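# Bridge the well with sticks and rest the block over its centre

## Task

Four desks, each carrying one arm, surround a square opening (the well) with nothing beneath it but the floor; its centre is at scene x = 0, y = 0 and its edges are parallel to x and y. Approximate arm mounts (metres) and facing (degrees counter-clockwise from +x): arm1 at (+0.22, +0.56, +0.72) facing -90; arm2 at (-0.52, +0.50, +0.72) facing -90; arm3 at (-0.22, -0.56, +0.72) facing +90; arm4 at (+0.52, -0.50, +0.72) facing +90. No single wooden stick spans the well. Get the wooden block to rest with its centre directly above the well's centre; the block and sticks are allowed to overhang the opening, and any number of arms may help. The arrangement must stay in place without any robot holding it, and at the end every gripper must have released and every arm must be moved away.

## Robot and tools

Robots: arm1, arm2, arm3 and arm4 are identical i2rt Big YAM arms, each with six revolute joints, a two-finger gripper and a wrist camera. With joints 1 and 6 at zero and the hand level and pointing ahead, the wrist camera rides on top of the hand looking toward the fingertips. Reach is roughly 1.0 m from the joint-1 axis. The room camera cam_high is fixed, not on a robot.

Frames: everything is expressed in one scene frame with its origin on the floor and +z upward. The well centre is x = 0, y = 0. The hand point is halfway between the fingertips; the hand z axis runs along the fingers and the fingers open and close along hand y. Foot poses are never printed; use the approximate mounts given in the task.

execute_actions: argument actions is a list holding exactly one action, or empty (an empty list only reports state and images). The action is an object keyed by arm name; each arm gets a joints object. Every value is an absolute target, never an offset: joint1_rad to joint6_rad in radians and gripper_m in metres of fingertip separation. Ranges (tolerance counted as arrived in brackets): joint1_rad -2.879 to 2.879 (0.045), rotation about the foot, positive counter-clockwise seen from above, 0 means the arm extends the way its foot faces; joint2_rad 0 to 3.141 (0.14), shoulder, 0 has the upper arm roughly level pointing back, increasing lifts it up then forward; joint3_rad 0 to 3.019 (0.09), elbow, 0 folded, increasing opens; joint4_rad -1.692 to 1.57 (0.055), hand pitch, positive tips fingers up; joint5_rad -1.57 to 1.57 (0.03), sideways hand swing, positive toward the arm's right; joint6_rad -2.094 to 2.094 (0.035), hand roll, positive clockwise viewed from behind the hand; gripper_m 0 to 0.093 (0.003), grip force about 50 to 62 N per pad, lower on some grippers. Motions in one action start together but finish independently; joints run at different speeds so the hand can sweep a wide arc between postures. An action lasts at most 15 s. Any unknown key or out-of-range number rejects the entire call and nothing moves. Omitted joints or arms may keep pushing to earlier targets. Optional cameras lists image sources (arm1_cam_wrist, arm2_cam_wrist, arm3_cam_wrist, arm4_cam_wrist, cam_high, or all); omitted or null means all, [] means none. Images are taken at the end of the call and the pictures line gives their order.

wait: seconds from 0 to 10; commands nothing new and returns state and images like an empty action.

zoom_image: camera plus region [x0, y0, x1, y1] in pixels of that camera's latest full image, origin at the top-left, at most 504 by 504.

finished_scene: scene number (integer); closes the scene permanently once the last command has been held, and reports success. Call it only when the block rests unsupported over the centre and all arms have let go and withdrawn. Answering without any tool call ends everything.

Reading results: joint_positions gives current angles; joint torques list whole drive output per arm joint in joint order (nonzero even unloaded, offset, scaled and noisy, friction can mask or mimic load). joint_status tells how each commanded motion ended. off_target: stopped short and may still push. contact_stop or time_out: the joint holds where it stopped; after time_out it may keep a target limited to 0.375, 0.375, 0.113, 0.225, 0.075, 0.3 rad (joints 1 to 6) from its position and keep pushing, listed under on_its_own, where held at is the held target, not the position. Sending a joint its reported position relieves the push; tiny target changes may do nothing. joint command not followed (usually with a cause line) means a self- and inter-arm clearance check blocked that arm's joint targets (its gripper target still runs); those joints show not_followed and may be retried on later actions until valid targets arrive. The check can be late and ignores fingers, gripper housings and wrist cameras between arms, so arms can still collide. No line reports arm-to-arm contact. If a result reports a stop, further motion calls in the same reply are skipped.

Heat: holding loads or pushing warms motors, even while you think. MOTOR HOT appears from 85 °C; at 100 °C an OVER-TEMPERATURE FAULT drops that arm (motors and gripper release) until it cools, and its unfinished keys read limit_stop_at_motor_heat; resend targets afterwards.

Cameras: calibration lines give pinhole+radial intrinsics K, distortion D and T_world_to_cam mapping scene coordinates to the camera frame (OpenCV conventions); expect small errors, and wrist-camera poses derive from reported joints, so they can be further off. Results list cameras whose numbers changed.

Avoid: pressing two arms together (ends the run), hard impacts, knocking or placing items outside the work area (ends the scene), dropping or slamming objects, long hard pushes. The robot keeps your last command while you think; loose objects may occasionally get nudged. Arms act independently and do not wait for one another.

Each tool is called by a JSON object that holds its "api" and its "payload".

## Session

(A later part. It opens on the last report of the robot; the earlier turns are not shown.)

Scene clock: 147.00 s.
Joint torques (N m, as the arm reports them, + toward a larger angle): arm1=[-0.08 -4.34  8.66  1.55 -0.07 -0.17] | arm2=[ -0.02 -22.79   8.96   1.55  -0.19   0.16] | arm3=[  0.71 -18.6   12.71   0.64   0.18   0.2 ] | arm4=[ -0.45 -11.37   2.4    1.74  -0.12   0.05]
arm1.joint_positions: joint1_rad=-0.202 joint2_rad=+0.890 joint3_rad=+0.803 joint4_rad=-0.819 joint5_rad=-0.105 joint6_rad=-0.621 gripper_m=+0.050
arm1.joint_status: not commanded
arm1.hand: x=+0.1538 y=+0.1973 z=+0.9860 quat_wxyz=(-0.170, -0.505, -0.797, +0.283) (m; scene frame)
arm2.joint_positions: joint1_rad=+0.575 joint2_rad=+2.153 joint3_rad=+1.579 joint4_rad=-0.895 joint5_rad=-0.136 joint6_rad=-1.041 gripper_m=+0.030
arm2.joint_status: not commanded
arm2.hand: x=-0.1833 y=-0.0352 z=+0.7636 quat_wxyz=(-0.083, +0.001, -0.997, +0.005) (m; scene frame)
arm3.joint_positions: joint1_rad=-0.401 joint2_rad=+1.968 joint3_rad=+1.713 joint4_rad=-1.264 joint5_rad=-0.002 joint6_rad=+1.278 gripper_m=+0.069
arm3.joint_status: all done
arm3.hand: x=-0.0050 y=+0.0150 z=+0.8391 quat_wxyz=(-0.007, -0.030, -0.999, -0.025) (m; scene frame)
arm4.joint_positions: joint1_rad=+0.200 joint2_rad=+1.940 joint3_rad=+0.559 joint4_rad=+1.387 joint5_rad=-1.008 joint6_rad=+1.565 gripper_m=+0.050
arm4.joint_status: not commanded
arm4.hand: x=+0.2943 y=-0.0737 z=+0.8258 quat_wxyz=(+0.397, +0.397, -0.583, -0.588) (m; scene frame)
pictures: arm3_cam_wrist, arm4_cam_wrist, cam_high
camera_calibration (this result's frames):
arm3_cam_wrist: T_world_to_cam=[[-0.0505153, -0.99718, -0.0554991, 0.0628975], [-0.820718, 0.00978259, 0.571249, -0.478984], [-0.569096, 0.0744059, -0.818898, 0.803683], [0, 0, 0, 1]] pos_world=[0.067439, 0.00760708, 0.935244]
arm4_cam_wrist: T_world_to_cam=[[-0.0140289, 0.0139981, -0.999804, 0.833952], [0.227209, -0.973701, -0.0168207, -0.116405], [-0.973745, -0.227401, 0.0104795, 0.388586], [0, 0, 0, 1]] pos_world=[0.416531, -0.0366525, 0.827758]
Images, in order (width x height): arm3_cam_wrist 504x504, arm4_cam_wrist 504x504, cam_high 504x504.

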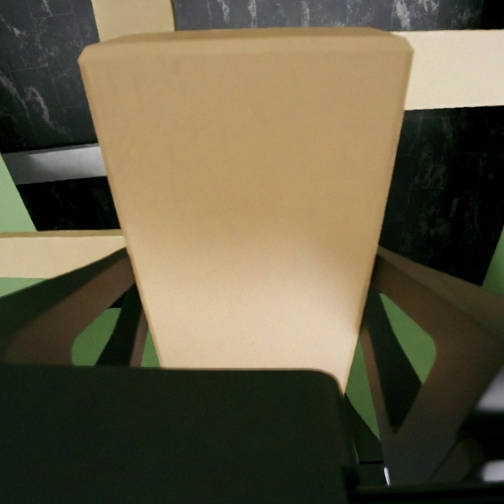

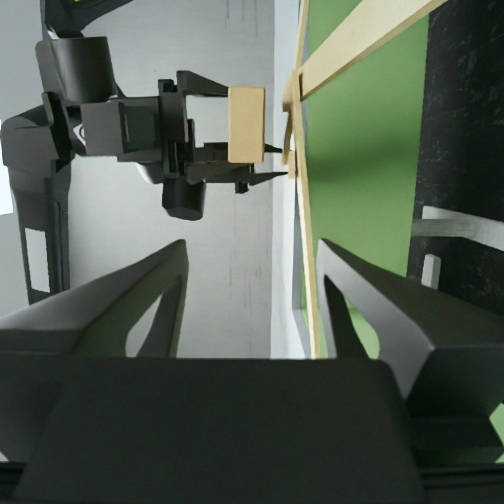

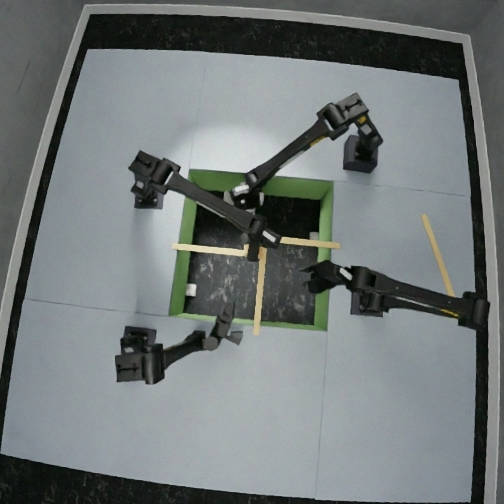

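{"api": "execute_actions", "payload": {"actions": [{"arm3": {"joints": {"joint2_rad": 1.95, "joint3_rad": 1.676, "joint4_rad": -1.203}}}], "cameras": ["cam_high", "arm4_cam_wrist"]}}

{"api": "zoom_image", "payload": {"camera": "arm4_cam_wrist", "region": [200, 50, 360, 250]}}

Scene clock: 148.40 s.
Joint torques (N m, as the arm reports them, + toward a larger angle): arm1=[-0.08 -4.37  8.68  1.54 -0.07 -0.17] | arm2=[ -0.18 -23.27   9.04   1.36  -0.22   0.19] | arm3=[  0.74 -17.5   10.     0.52   0.18   0.2 ] | arm4=[ -0.42 -11.51   2.37   1.81  -0.13   0.05]
arm1.joint_positions: joint1_rad=-0.202 joint2_rad=+0.890 joint3_rad=+0.803 joint4_rad=-0.819 joint5_rad=-0.105 joint6_rad=-0.621 gripper_m=+0.050
arm1.joint_status: not commanded
arm1.hand: x=+0.1538 y=+0.1973 z=+0.9860 quat_wxyz=(-0.170, -0.505, -0.797, +0.283) (m; scene frame)
arm2.joint_positions: joint1_rad=+0.575 joint2_rad=+2.153 joint3_rad=+1.579 joint4_rad=-0.895 joint5_rad=-0.136 joint6_rad=-1.041 gripper_m=+0.030
arm2.joint_status: not commanded
arm2.hand: x=-0.1833 y=-0.0352 z=+0.7636 quat_wxyz=(-0.083, +0.001, -0.997, +0.005) (m; scene frame)
arm3.joint_positions: joint1_rad=-0.401 joint2_rad=+1.968 joint3_rad=+1.658 joint4_rad=-1.216 joint5_rad=-0.002 joint6_rad=+1.278 gripper_m=+0.069
arm3.joint_status: all done
arm3.hand: x=-0.0075 y=+0.0083 z=+0.8191 quat_wxyz=(-0.006, -0.030, -0.999, -0.023) (m; scene frame)
arm4.joint_positions: joint1_rad=+0.200 joint2_rad=+1.940 joint3_rad=+0.559 joint4_rad=+1.387 joint5_rad=-1.008 joint6_rad=+1.565 gripper_m=+0.050
arm4.joint_status: not commanded
arm4.hand: x=+0.2943 y=-0.0737 z=+0.8258 quat_wxyz=(+0.397, +0.397, -0.583, -0.588) (m; scene frame)
pictures: arm4_cam_wrist, cam_high
camera_calibration (this result's frames):
arm4_cam_wrist: T_world_to_cam=[[-0.0140289, 0.0139981, -0.999804, 0.833952], [0.227209, -0.973701, -0.0168207, -0.116405], [-0.973745, -0.227401, 0.0104795, 0.388586], [0, 0, 0, 1]] pos_world=[0.416531, -0.0366525, 0.827758]
Images, in order (width x height): arm4_cam_wrist 504x504, cam_high 504x504.

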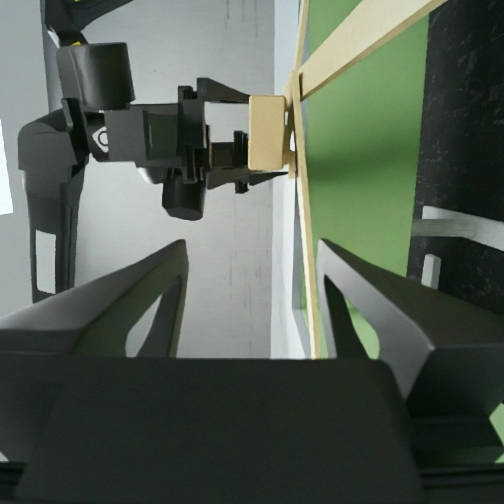

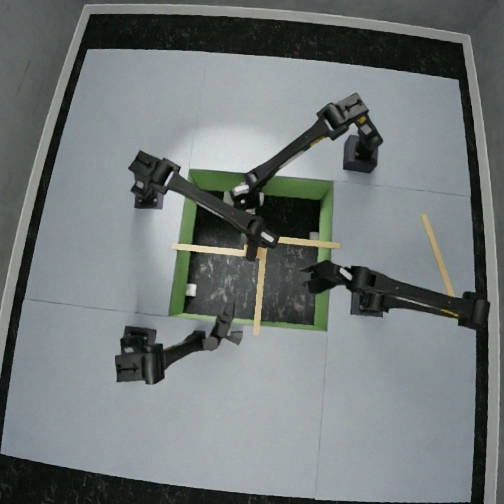

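Region (200, 50, 360, 250) of arm4_cam_wrist's 504x504 image, scaled by 2.520, with more detail than that image has; it fills the left 403 columns of this view, and the rest is white.

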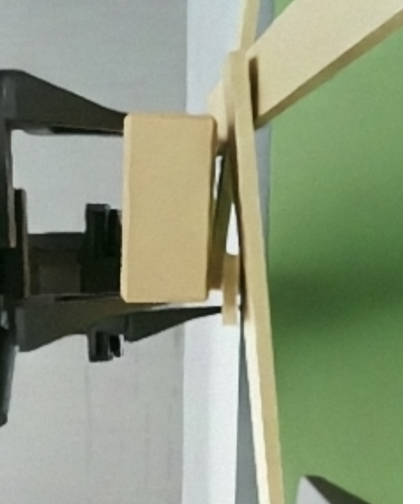

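{"api": "execute_actions", "payload": {"actions": [{"arm3": {"joints": {"joint4_rad": -1.182}}}], "cameras": ["cam_high", "arm4_cam_wrist"]}}

{"api": "zoom_image", "payload": {"camera": "arm4_cam_wrist", "region": [200, 50, 360, 250]}}

{"api": "zoom_image", "payload": {"camera": "cam_high", "region": [215, 205, 295, 285]}}

Scene clock: 150.17 s.
Joint torques (N m, as the arm reports them, + toward a larger angle): arm1=[-0.09 -4.29  8.67  1.54 -0.07 -0.17] | arm2=[  0.33 -22.87   8.93   1.35  -0.29   0.16] | arm3=[  0.71 -17.61  10.05   0.69   0.17   0.2 ] | arm4=[ -0.39 -11.5    2.34   1.76  -0.12   0.04]
arm1.joint_positions: joint1_rad=-0.202 joint2_rad=+0.890 joint3_rad=+0.803 joint4_rad=-0.819 joint5_rad=-0.105 joint6_rad=-0.621 gripper_m=+0.050
arm1.joint_status: not commanded
arm1.hand: x=+0.1538 y=+0.1973 z=+0.9860 quat_wxyz=(-0.170, -0.505, -0.797, +0.283) (m; scene frame)
arm2.joint_positions: joint1_rad=+0.575 joint2_rad=+2.153 joint3_rad=+1.579 joint4_rad=-0.895 joint5_rad=-0.136 joint6_rad=-1.041 gripper_m=+0.030
arm2.joint_status: not commanded
arm2.hand: x=-0.1833 y=-0.0352 z=+0.7636 quat_wxyz=(-0.083, +0.001, -0.997, +0.005) (m; scene frame)
arm3.joint_positions: joint1_rad=-0.401 joint2_rad=+1.968 joint3_rad=+1.658 joint4_rad=-1.197 joint5_rad=-0.002 joint6_rad=+1.278 gripper_m=+0.069
arm3.joint_status: all done
arm3.hand: x=-0.0059 y=+0.0127 z=+0.8194 quat_wxyz=(-0.009, -0.030, -0.999, -0.032) (m; scene frame)
arm4.joint_positions: joint1_rad=+0.200 joint2_rad=+1.940 joint3_rad=+0.559 joint4_rad=+1.387 joint5_rad=-1.008 joint6_rad=+1.565 gripper_m=+0.050
arm4.joint_status: not commanded
arm4.hand: x=+0.2943 y=-0.0737 z=+0.8258 quat_wxyz=(+0.397, +0.397, -0.583, -0.588) (m; scene frame)
pictures: arm4_cam_wrist, cam_high
camera_calibration (this result's frames):
arm4_cam_wrist: T_world_to_cam=[[-0.0140289, 0.0139981, -0.999804, 0.833952], [0.227209, -0.973701, -0.0168207, -0.116405], [-0.973745, -0.227401, 0.0104795, 0.388586], [0, 0, 0, 1]] pos_world=[0.416531, -0.0366525, 0.827758]
Images, in order (width x height): arm4_cam_wrist 504x504, cam_high 504x504.

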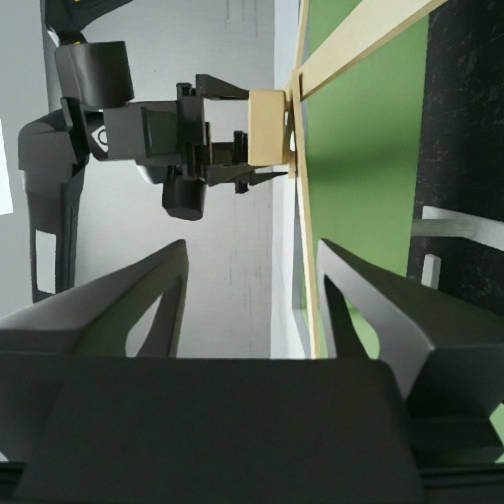

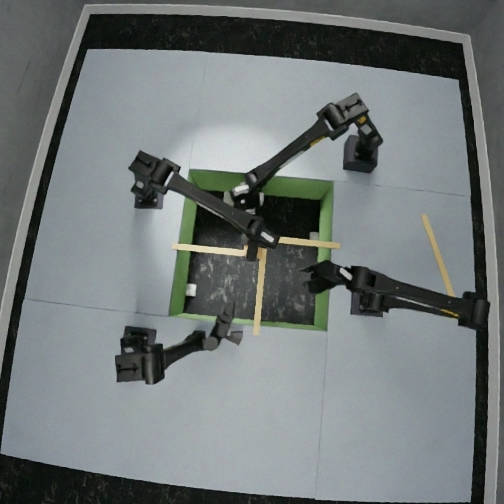

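Region (200, 50, 360, 250) of arm4_cam_wrist's 504x504 image, scaled by 2.520, with more detail than that image has; it fills the left 403 columns of this view, and the rest is white.

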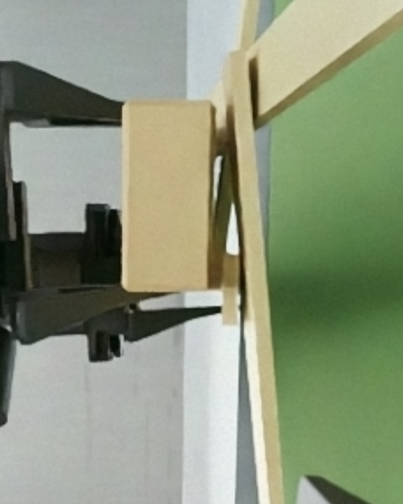

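Region (215, 205, 295, 285) of cam_high's 504x504 image, scaled by 6.300, with more detail than that image has.

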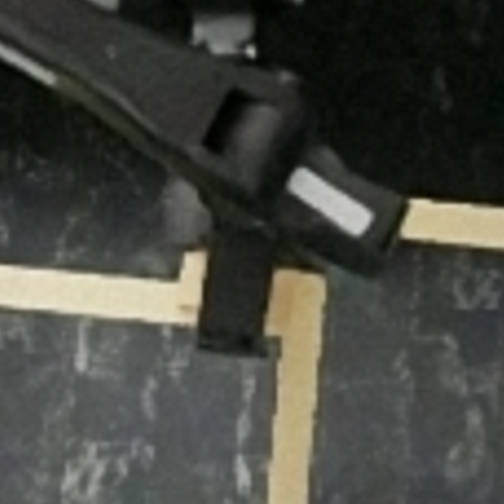

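{"api": "execute_actions", "payload": {"actions": [{"arm3": {"joints": {"joint3_rad": 1.661, "joint4_rad": -1.176}}}], "cameras": ["arm4_cam_wrist"]}}

{"api": "zoom_image", "payload": {"camera": "arm4_cam_wrist", "region": [200, 50, 360, 250]}}

Scene clock: 151.10 s.
Joint torques (N m, as the arm reports them, + toward a larger angle): arm1=[-0.07 -4.33  8.67  1.56 -0.07 -0.17] | arm2=[  0.24 -22.15   8.9    1.37  -0.17   0.17] | arm3=[  0.77 -17.7    9.38   0.67   0.18   0.2 ] | arm4=[ -0.34 -11.46   2.41   1.79  -0.13   0.05]
arm1.joint_positions: joint1_rad=-0.202 joint2_rad=+0.890 joint3_rad=+0.803 joint4_rad=-0.819 joint5_rad=-0.105 joint6_rad=-0.621 gripper_m=+0.050
arm1.joint_status: not commanded
arm1.hand: x=+0.1538 y=+0.1973 z=+0.9860 quat_wxyz=(-0.170, -0.505, -0.797, +0.283) (m; scene frame)
arm2.joint_positions: joint1_rad=+0.575 joint2_rad=+2.153 joint3_rad=+1.579 joint4_rad=-0.895 joint5_rad=-0.136 joint6_rad=-1.041 gripper_m=+0.030
arm2.joint_status: not commanded
arm2.hand: x=-0.1833 y=-0.0352 z=+0.7636 quat_wxyz=(-0.083, +0.001, -0.997, +0.005) (m; scene frame)
arm3.joint_positions: joint1_rad=-0.401 joint2_rad=+1.968 joint3_rad=+1.650 joint4_rad=-1.190 joint5_rad=-0.002 joint6_rad=+1.278 gripper_m=+0.069
arm3.joint_status: all done
arm3.hand: x=-0.0063 y=+0.0115 z=+0.8165 quat_wxyz=(-0.009, -0.030, -0.999, -0.031) (m; scene frame)
arm4.joint_positions: joint1_rad=+0.200 joint2_rad=+1.940 joint3_rad=+0.559 joint4_rad=+1.387 joint5_rad=-1.008 joint6_rad=+1.565 gripper_m=+0.050
arm4.joint_status: not commanded
arm4.hand: x=+0.2943 y=-0.0737 z=+0.8258 quat_wxyz=(+0.397, +0.397, -0.583, -0.588) (m; scene frame)
pictures: arm4_cam_wrist
camera_calibration (this result's frames):
arm4_cam_wrist: T_world_to_cam=[[-0.0140289, 0.0139981, -0.999804, 0.833952], [0.227209, -0.973701, -0.0168207, -0.116405], [-0.973745, -0.227401, 0.0104795, 0.388586], [0, 0, 0, 1]] pos_world=[0.416531, -0.0366525, 0.827758]
Images, in order (width x height): arm4_cam_wrist 504x504.

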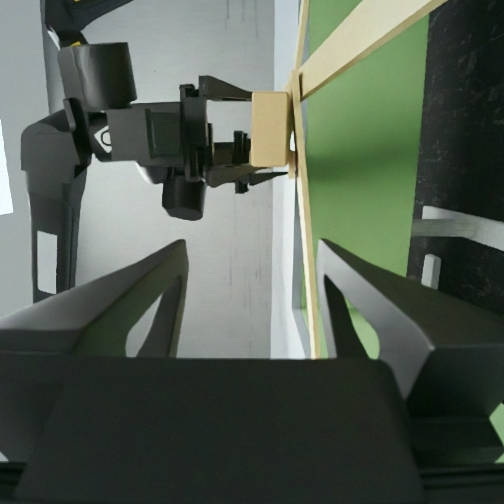

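Region (200, 50, 360, 250) of arm4_cam_wrist's 504x504 image, scaled by 2.520, with more detail than that image has; it fills the left 403 columns of this view, and the rest is white.

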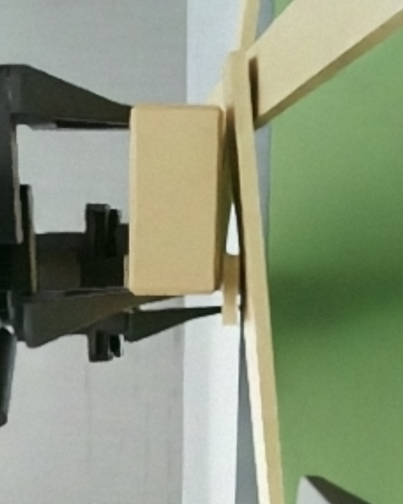

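{"api": "execute_actions", "payload": {"actions": [{"arm3": {"joints": {"joint3_rad": 1.657, "joint4_rad": -1.172}}}], "cameras": ["arm4_cam_wrist"]}}

{"api": "zoom_image", "payload": {"camera": "arm4_cam_wrist", "region": [200, 50, 360, 250]}}

Scene clock: 151.67 s.
Joint torques (N m, as the arm reports them, + toward a larger angle): arm1=[-0.05 -4.32  8.66  1.57 -0.07 -0.17] | arm2=[ -0.43 -22.68   8.88   1.35  -0.24   0.17] | arm3=[  0.73 -17.52   9.09   0.69   0.17   0.2 ] | arm4=[ -0.35 -11.45   2.37   1.81  -0.12   0.05]
arm1.joint_positions: joint1_rad=-0.202 joint2_rad=+0.890 joint3_rad=+0.803 joint4_rad=-0.819 joint5_rad=-0.105 joint6_rad=-0.621 gripper_m=+0.050
arm1.joint_status: not commanded
arm1.hand: x=+0.1538 y=+0.1973 z=+0.9860 quat_wxyz=(-0.170, -0.505, -0.797, +0.283) (m; scene frame)
arm2.joint_positions: joint1_rad=+0.575 joint2_rad=+2.153 joint3_rad=+1.579 joint4_rad=-0.895 joint5_rad=-0.136 joint6_rad=-1.041 gripper_m=+0.030
arm2.joint_status: not commanded
arm2.hand: x=-0.1833 y=-0.0352 z=+0.7636 quat_wxyz=(-0.083, +0.001, -0.997, +0.005) (m; scene frame)
arm3.joint_positions: joint1_rad=-0.401 joint2_rad=+1.968 joint3_rad=+1.650 joint4_rad=-1.186 joint5_rad=-0.002 joint6_rad=+1.278 gripper_m=+0.069
arm3.joint_status: all done
arm3.hand: x=-0.0060 y=+0.0124 z=+0.8165 quat_wxyz=(-0.010, -0.030, -0.999, -0.033) (m; scene frame)
arm4.joint_positions: joint1_rad=+0.200 joint2_rad=+1.940 joint3_rad=+0.559 joint4_rad=+1.387 joint5_rad=-1.008 joint6_rad=+1.565 gripper_m=+0.050
arm4.joint_status: not commanded
arm4.hand: x=+0.2943 y=-0.0737 z=+0.8258 quat_wxyz=(+0.397, +0.397, -0.583, -0.588) (m; scene frame)
pictures: arm4_cam_wrist
camera_calibration (this result's frames):
arm4_cam_wrist: T_world_to_cam=[[-0.0140289, 0.0139981, -0.999804, 0.833952], [0.227209, -0.973701, -0.0168207, -0.116405], [-0.973745, -0.227401, 0.0104795, 0.388586], [0, 0, 0, 1]] pos_world=[0.416531, -0.0366525, 0.827758]
Images, in order (width x height): arm4_cam_wrist 504x504.

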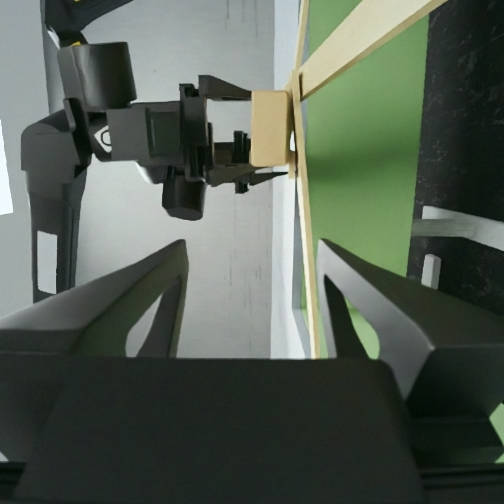

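Region (200, 50, 360, 250) of arm4_cam_wrist's 504x504 image, scaled by 2.520, with more detail than that image has; it fills the left 403 columns of this view, and the rest is white.

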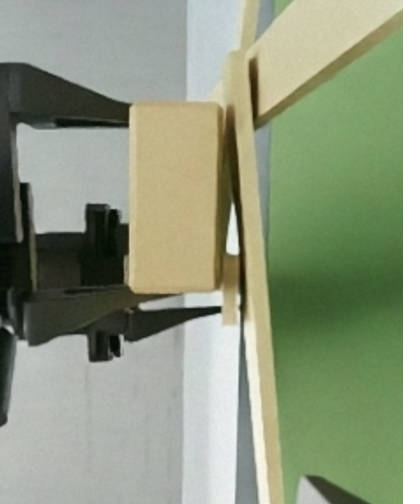

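{"api": "execute_actions", "payload": {"actions": [{"arm3": {"joints": {"gripper_m": 0.0715}}}], "cameras": ["arm4_cam_wrist", "arm3_cam_wrist", "cam_high"]}}

{"api": "zoom_image", "payload": {"camera": "arm4_cam_wrist", "region": [200, 50, 360, 250]}}

Scene clock: 152.43 s.
Joint torques (N m, as the arm reports them, + toward a larger angle): arm1=[-0.06 -4.35  8.66  1.55 -0.07 -0.17] | arm2=[  0.45 -22.22   8.95   1.4   -0.24   0.15] | arm3=[  0.71 -17.57   9.05   0.68   0.17   0.2 ] | arm4=[ -0.43 -11.48   2.39   1.76  -0.12   0.05]
arm1.joint_positions: joint1_rad=-0.202 joint2_rad=+0.890 joint3_rad=+0.803 joint4_rad=-0.819 joint5_rad=-0.105 joint6_rad=-0.621 gripper_m=+0.050
arm1.joint_status: not commanded
arm1.hand: x=+0.1538 y=+0.1973 z=+0.9860 quat_wxyz=(-0.170, -0.505, -0.797, +0.283) (m; scene frame)
arm2.joint_positions: joint1_rad=+0.575 joint2_rad=+2.153 joint3_rad=+1.579 joint4_rad=-0.895 joint5_rad=-0.136 joint6_rad=-1.041 gripper_m=+0.030
arm2.joint_status: not commanded
arm2.hand: x=-0.1833 y=-0.0352 z=+0.7636 quat_wxyz=(-0.083, +0.001, -0.997, +0.005) (m; scene frame)
arm3.joint_positions: joint1_rad=-0.401 joint2_rad=+1.968 joint3_rad=+1.650 joint4_rad=-1.186 joint5_rad=-0.001 joint6_rad=+1.278 gripper_m=+0.071
arm3.joint_status: all done
arm3.hand: x=-0.0059 y=+0.0124 z=+0.8165 quat_wxyz=(-0.010, -0.030, -0.999, -0.033) (m; scene frame)
arm4.joint_positions: joint1_rad=+0.200 joint2_rad=+1.940 joint3_rad=+0.559 joint4_rad=+1.387 joint5_rad=-1.008 joint6_rad=+1.565 gripper_m=+0.050
arm4.joint_status: not commanded
arm4.hand: x=+0.2943 y=-0.0737 z=+0.8258 quat_wxyz=(+0.397, +0.397, -0.583, -0.588) (m; scene frame)
pictures: arm3_cam_wrist, arm4_cam_wrist, cam_high
camera_calibration (this result's frames):
arm3_cam_wrist: T_world_to_cam=[[-0.0501719, -0.996239, -0.0706503, 0.0713769], [-0.824071, 0.00132796, 0.566485, -0.462831], [-0.56426, 0.0866425, -0.821038, 0.786522], [0, 0, 0, 1]] pos_world=[0.065978, 0.00357691, 0.912994]
arm4_cam_wrist: T_world_to_cam=[[-0.0140289, 0.0139981, -0.999804, 0.833952], [0.227209, -0.973701, -0.0168207, -0.116405], [-0.973745, -0.227401, 0.0104795, 0.388586], [0, 0, 0, 1]] pos_world=[0.416531, -0.0366525, 0.827758]
Images, in order (width x height): arm3_cam_wrist 504x504, arm4_cam_wrist 504x504, cam_high 504x504.

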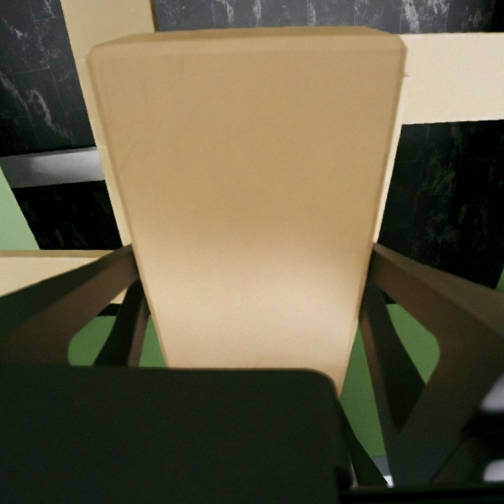

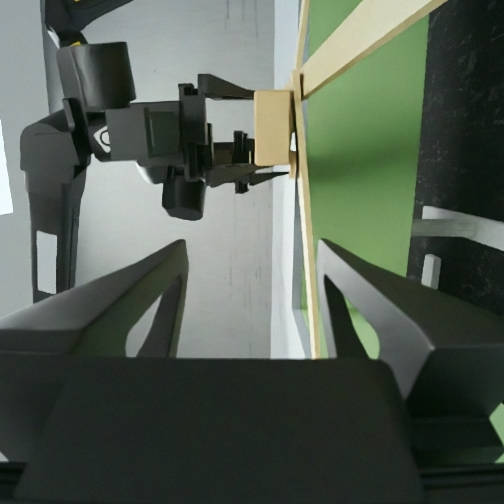

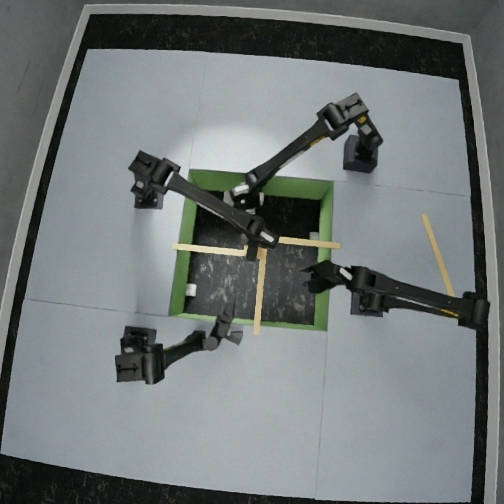

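Region (200, 50, 360, 250) of arm4_cam_wrist's 504x504 image, scaled by 2.520, with more detail than that image has; it fills the left 403 columns of this view, and the rest is white.

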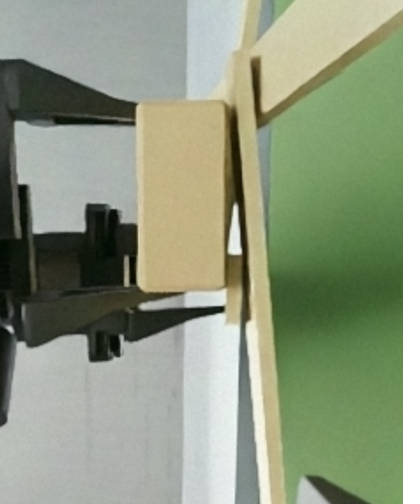

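The block is resting on the frame. Opening both remaining grippers fully, then lifting clear.

{"api": "execute_actions", "payload": {"actions": [{"arm3": {"joints": {"gripper_m": 0.092}}, "arm2": {"joints": {"gripper_m": 0.065}}}], "cameras": ["arm4_cam_wrist"]}}

{"api": "execute_actions", "payload": {"actions": [{"arm3": {"joints": {"joint2_rad": 1.7}}, "arm2": {"joints": {"joint2_rad": 1.85}}}], "cameras": ["arm4_cam_wrist", "cam_high"]}}

Scene clock: 153.17 s.
Joint torques (N m, as the arm reports them, + toward a larger angle): arm1=[-0.08 -4.37  8.67  1.56 -0.07 -0.17] | arm2=[  0.05 -22.32   8.91   1.38  -0.23   0.18] | arm3=[  0.69 -17.28   9.08   0.68   0.17   0.2 ] | arm4=[ -0.41 -11.54   2.4    1.77  -0.12   0.05]
arm1.joint_positions: joint1_rad=-0.202 joint2_rad=+0.890 joint3_rad=+0.803 joint4_rad=-0.819 joint5_rad=-0.105 joint6_rad=-0.621 gripper_m=+0.050
arm1.joint_status: not commanded
arm1.hand: x=+0.1538 y=+0.1973 z=+0.9860 quat_wxyz=(-0.170, -0.505, -0.797, +0.283) (m; scene frame)
arm2.joint_positions: joint1_rad=+0.575 joint2_rad=+2.153 joint3_rad=+1.579 joint4_rad=-0.895 joint5_rad=-0.136 joint6_rad=-1.041 gripper_m=+0.065
arm2.joint_status: all done
arm2.hand: x=-0.1833 y=-0.0352 z=+0.7636 quat_wxyz=(-0.083, +0.001, -0.997, +0.005) (m; scene frame)
arm3.joint_positions: joint1_rad=-0.401 joint2_rad=+1.968 joint3_rad=+1.650 joint4_rad=-1.186 joint5_rad=-0.001 joint6_rad=+1.278 gripper_m=+0.092
arm3.joint_status: all done
arm3.hand: x=-0.0059 y=+0.0124 z=+0.8165 quat_wxyz=(-0.010, -0.030, -0.999, -0.033) (m; scene frame)
arm4.joint_positions: joint1_rad=+0.200 joint2_rad=+1.940 joint3_rad=+0.559 joint4_rad=+1.387 joint5_rad=-1.008 joint6_rad=+1.565 gripper_m=+0.050
arm4.joint_status: not commanded
arm4.hand: x=+0.2943 y=-0.0737 z=+0.8258 quat_wxyz=(+0.397, +0.397, -0.583, -0.588) (m; scene frame)
pictures: arm4_cam_wrist
camera_calibration (this result's frames):
arm4_cam_wrist: T_world_to_cam=[[-0.0140289, 0.0139981, -0.999804, 0.833952], [0.227209, -0.973701, -0.0168207, -0.116405], [-0.973745, -0.227401, 0.0104795, 0.388586], [0, 0, 0, 1]] pos_world=[0.416531, -0.0366525, 0.827758]
Images, in order (width x height): arm4_cam_wrist 504x504.

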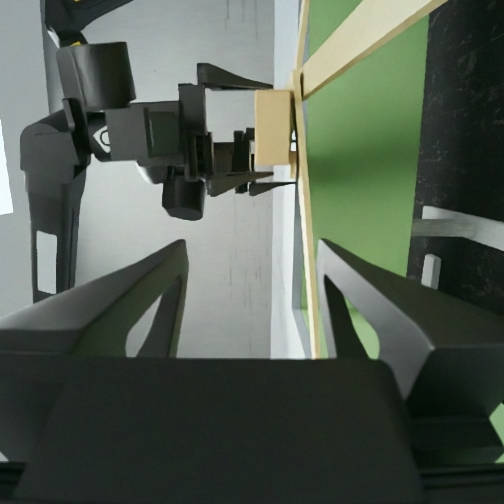

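Scene clock: 154.50 s.
Joint torques (N m, as the arm reports them, + toward a larger angle): arm1=[-0.09 -4.35  8.68  1.56 -0.07 -0.17] | arm2=[  0.02 -18.38  12.04   1.81  -0.21   0.18] | arm3=[  0.75 -13.47  10.76   1.09   0.16   0.18] | arm4=[ -0.47 -11.53   2.34   1.81  -0.12   0.04]
arm1.joint_positions: joint1_rad=-0.202 joint2_rad=+0.890 joint3_rad=+0.803 joint4_rad=-0.819 joint5_rad=-0.105 joint6_rad=-0.621 gripper_m=+0.050
arm1.joint_status: not commanded
arm1.hand: x=+0.1538 y=+0.1973 z=+0.9860 quat_wxyz=(-0.170, -0.505, -0.797, +0.283) (m; scene frame)
arm2.joint_positions: joint1_rad=+0.575 joint2_rad=+1.816 joint3_rad=+1.570 joint4_rad=-0.893 joint5_rad=-0.136 joint6_rad=-1.041 gripper_m=+0.065
arm2.joint_status: all done
arm2.hand: x=-0.1729 y=-0.0548 z=+0.9712 quat_wxyz=(-0.165, +0.012, -0.975, +0.147) (m; scene frame)
arm3.joint_positions: joint1_rad=-0.401 joint2_rad=+1.690 joint3_rad=+1.642 joint4_rad=-1.185 joint5_rad=-0.001 joint6_rad=+1.278 gripper_m=+0.092
arm3.joint_status: all done
arm3.hand: x=-0.0105 y=-0.0002 z=+0.9758 quat_wxyz=(-0.053, -0.029, -0.985, -0.160) (m; scene frame)
arm4.joint_positions: joint1_rad=+0.200 joint2_rad=+1.940 joint3_rad=+0.559 joint4_rad=+1.387 joint5_rad=-1.008 joint6_rad=+1.565 gripper_m=+0.050
arm4.joint_status: not commanded
arm4.hand: x=+0.2943 y=-0.0737 z=+0.8258 quat_wxyz=(+0.397, +0.397, -0.583, -0.588) (m; scene frame)
pictures: arm4_cam_wrist, cam_high
camera_calibration (this result's frames):
arm4_cam_wrist: T_world_to_cam=[[-0.0140289, 0.0139981, -0.999804, 0.833952], [0.227209, -0.973701, -0.0168207, -0.116405], [-0.973745, -0.227401, 0.0104795, 0.388586], [0, 0, 0, 1]] pos_world=[0.416531, -0.0366525, 0.827758]
Images, in order (width x height): arm4_cam_wrist 504x504, cam_high 504x504.

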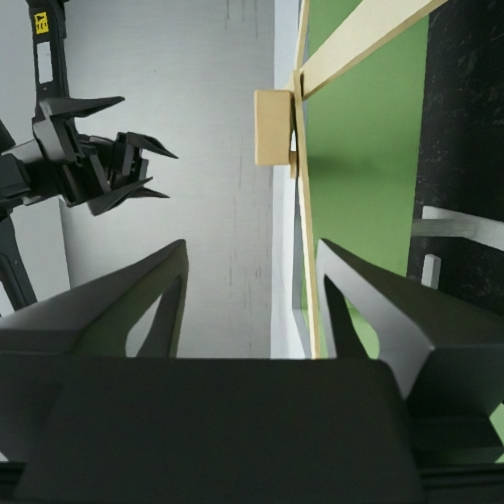

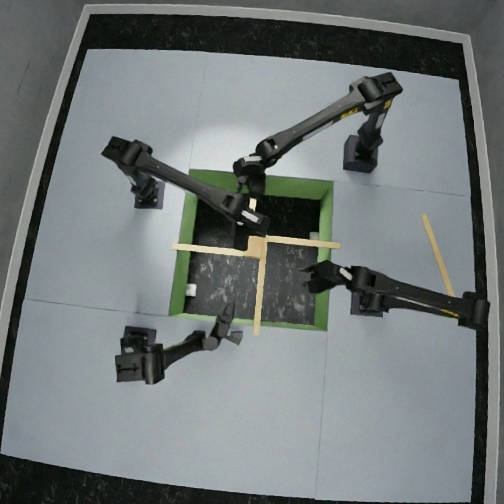

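{"api": "execute_actions", "payload": {"actions": [{"arm3": {"joints": {"joint2_rad": 1.0, "joint3_rad": 1.0}}, "arm2": {"joints": {"joint2_rad": 1.0, "joint3_rad": 0.9}}, "arm4": {"joints": {"joint2_rad": 1.2, "joint1_rad": -0.2}}, "arm1": {"joints": {"joint2_rad": 0.6, "joint3_rad": 0.6}}}], "cameras": ["cam_high"]}}

{"api": "zoom_image", "payload": {"camera": "cam_high", "region": [160, 160, 345, 345]}}

Scene clock: 156.03 s.
Joint torques (N m, as the arm reports them, + toward a larger angle): arm1=[-0.15 -1.11  8.78  1.72 -0.06 -0.16] | arm2=[-0.47 -8.89 11.26  1.91 -0.18  0.23] | arm3=[ 0.71 -4.91  9.99  0.93  0.16  0.17] | arm4=[ 0.48 -4.76  6.81  1.26  0.29  0.08]
arm1.joint_positions: joint1_rad=-0.202 joint2_rad=+0.594 joint3_rad=+0.604 joint4_rad=-0.820 joint5_rad=-0.105 joint6_rad=-0.621 gripper_m=+0.050
arm1.joint_status: all done
arm1.hand: x=+0.1689 y=+0.2666 z=+0.9696 quat_wxyz=(-0.185, -0.494, -0.785, +0.325) (m; scene frame)
arm2.joint_positions: joint1_rad=+0.575 joint2_rad=+1.005 joint3_rad=+0.905 joint4_rad=-0.889 joint5_rad=-0.136 joint6_rad=-1.041 gripper_m=+0.065
arm2.joint_status: all done
arm2.hand: x=-0.3042 y=+0.1712 z=+1.0513 quat_wxyz=(-0.200, +0.016, -0.957, +0.210) (m; scene frame)
arm3.joint_positions: joint1_rad=-0.401 joint2_rad=+0.997 joint3_rad=+0.995 joint4_rad=-1.179 joint5_rad=-0.001 joint6_rad=+1.278 gripper_m=+0.092
arm3.joint_status: all done
arm3.hand: x=-0.0964 y=-0.2333 z=+0.9846 quat_wxyz=(-0.061, -0.029, -0.980, -0.185) (m; scene frame)
arm4.joint_positions: joint1_rad=-0.206 joint2_rad=+1.196 joint3_rad=+0.559 joint4_rad=+1.387 joint5_rad=-1.008 joint6_rad=+1.565 gripper_m=+0.050
arm4.joint_status: all done
arm4.hand: x=+0.4638 y=-0.1000 z=+1.1336 quat_wxyz=(+0.102, +0.400, -0.397, -0.820) (m; scene frame)
pictures: cam_high
Images, in order (width x height): cam_high 504x504.

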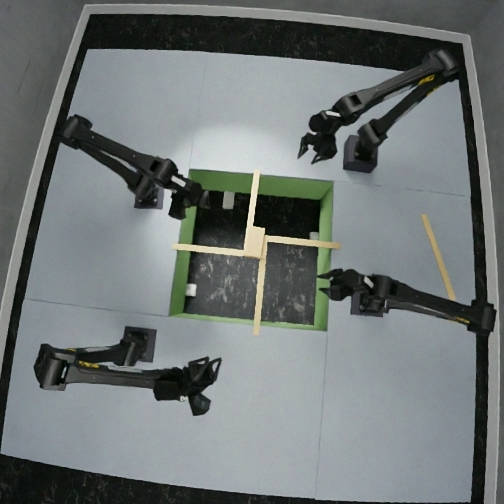

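Region (160, 160, 345, 345) of cam_high's 504x504 image, scaled by 2.724, with more detail than that image has.

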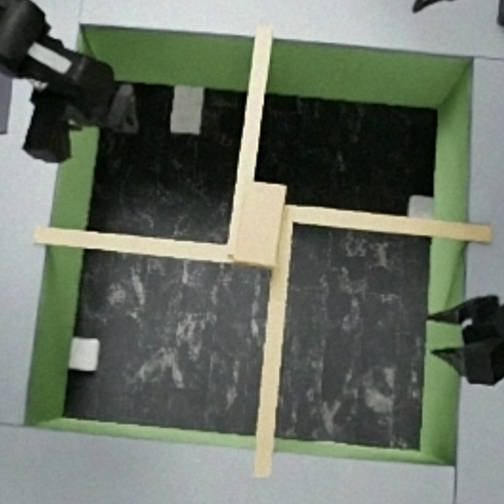

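{"api": "finished_scene", "payload": {"scene": 1}}

The scene is finished: the task was done.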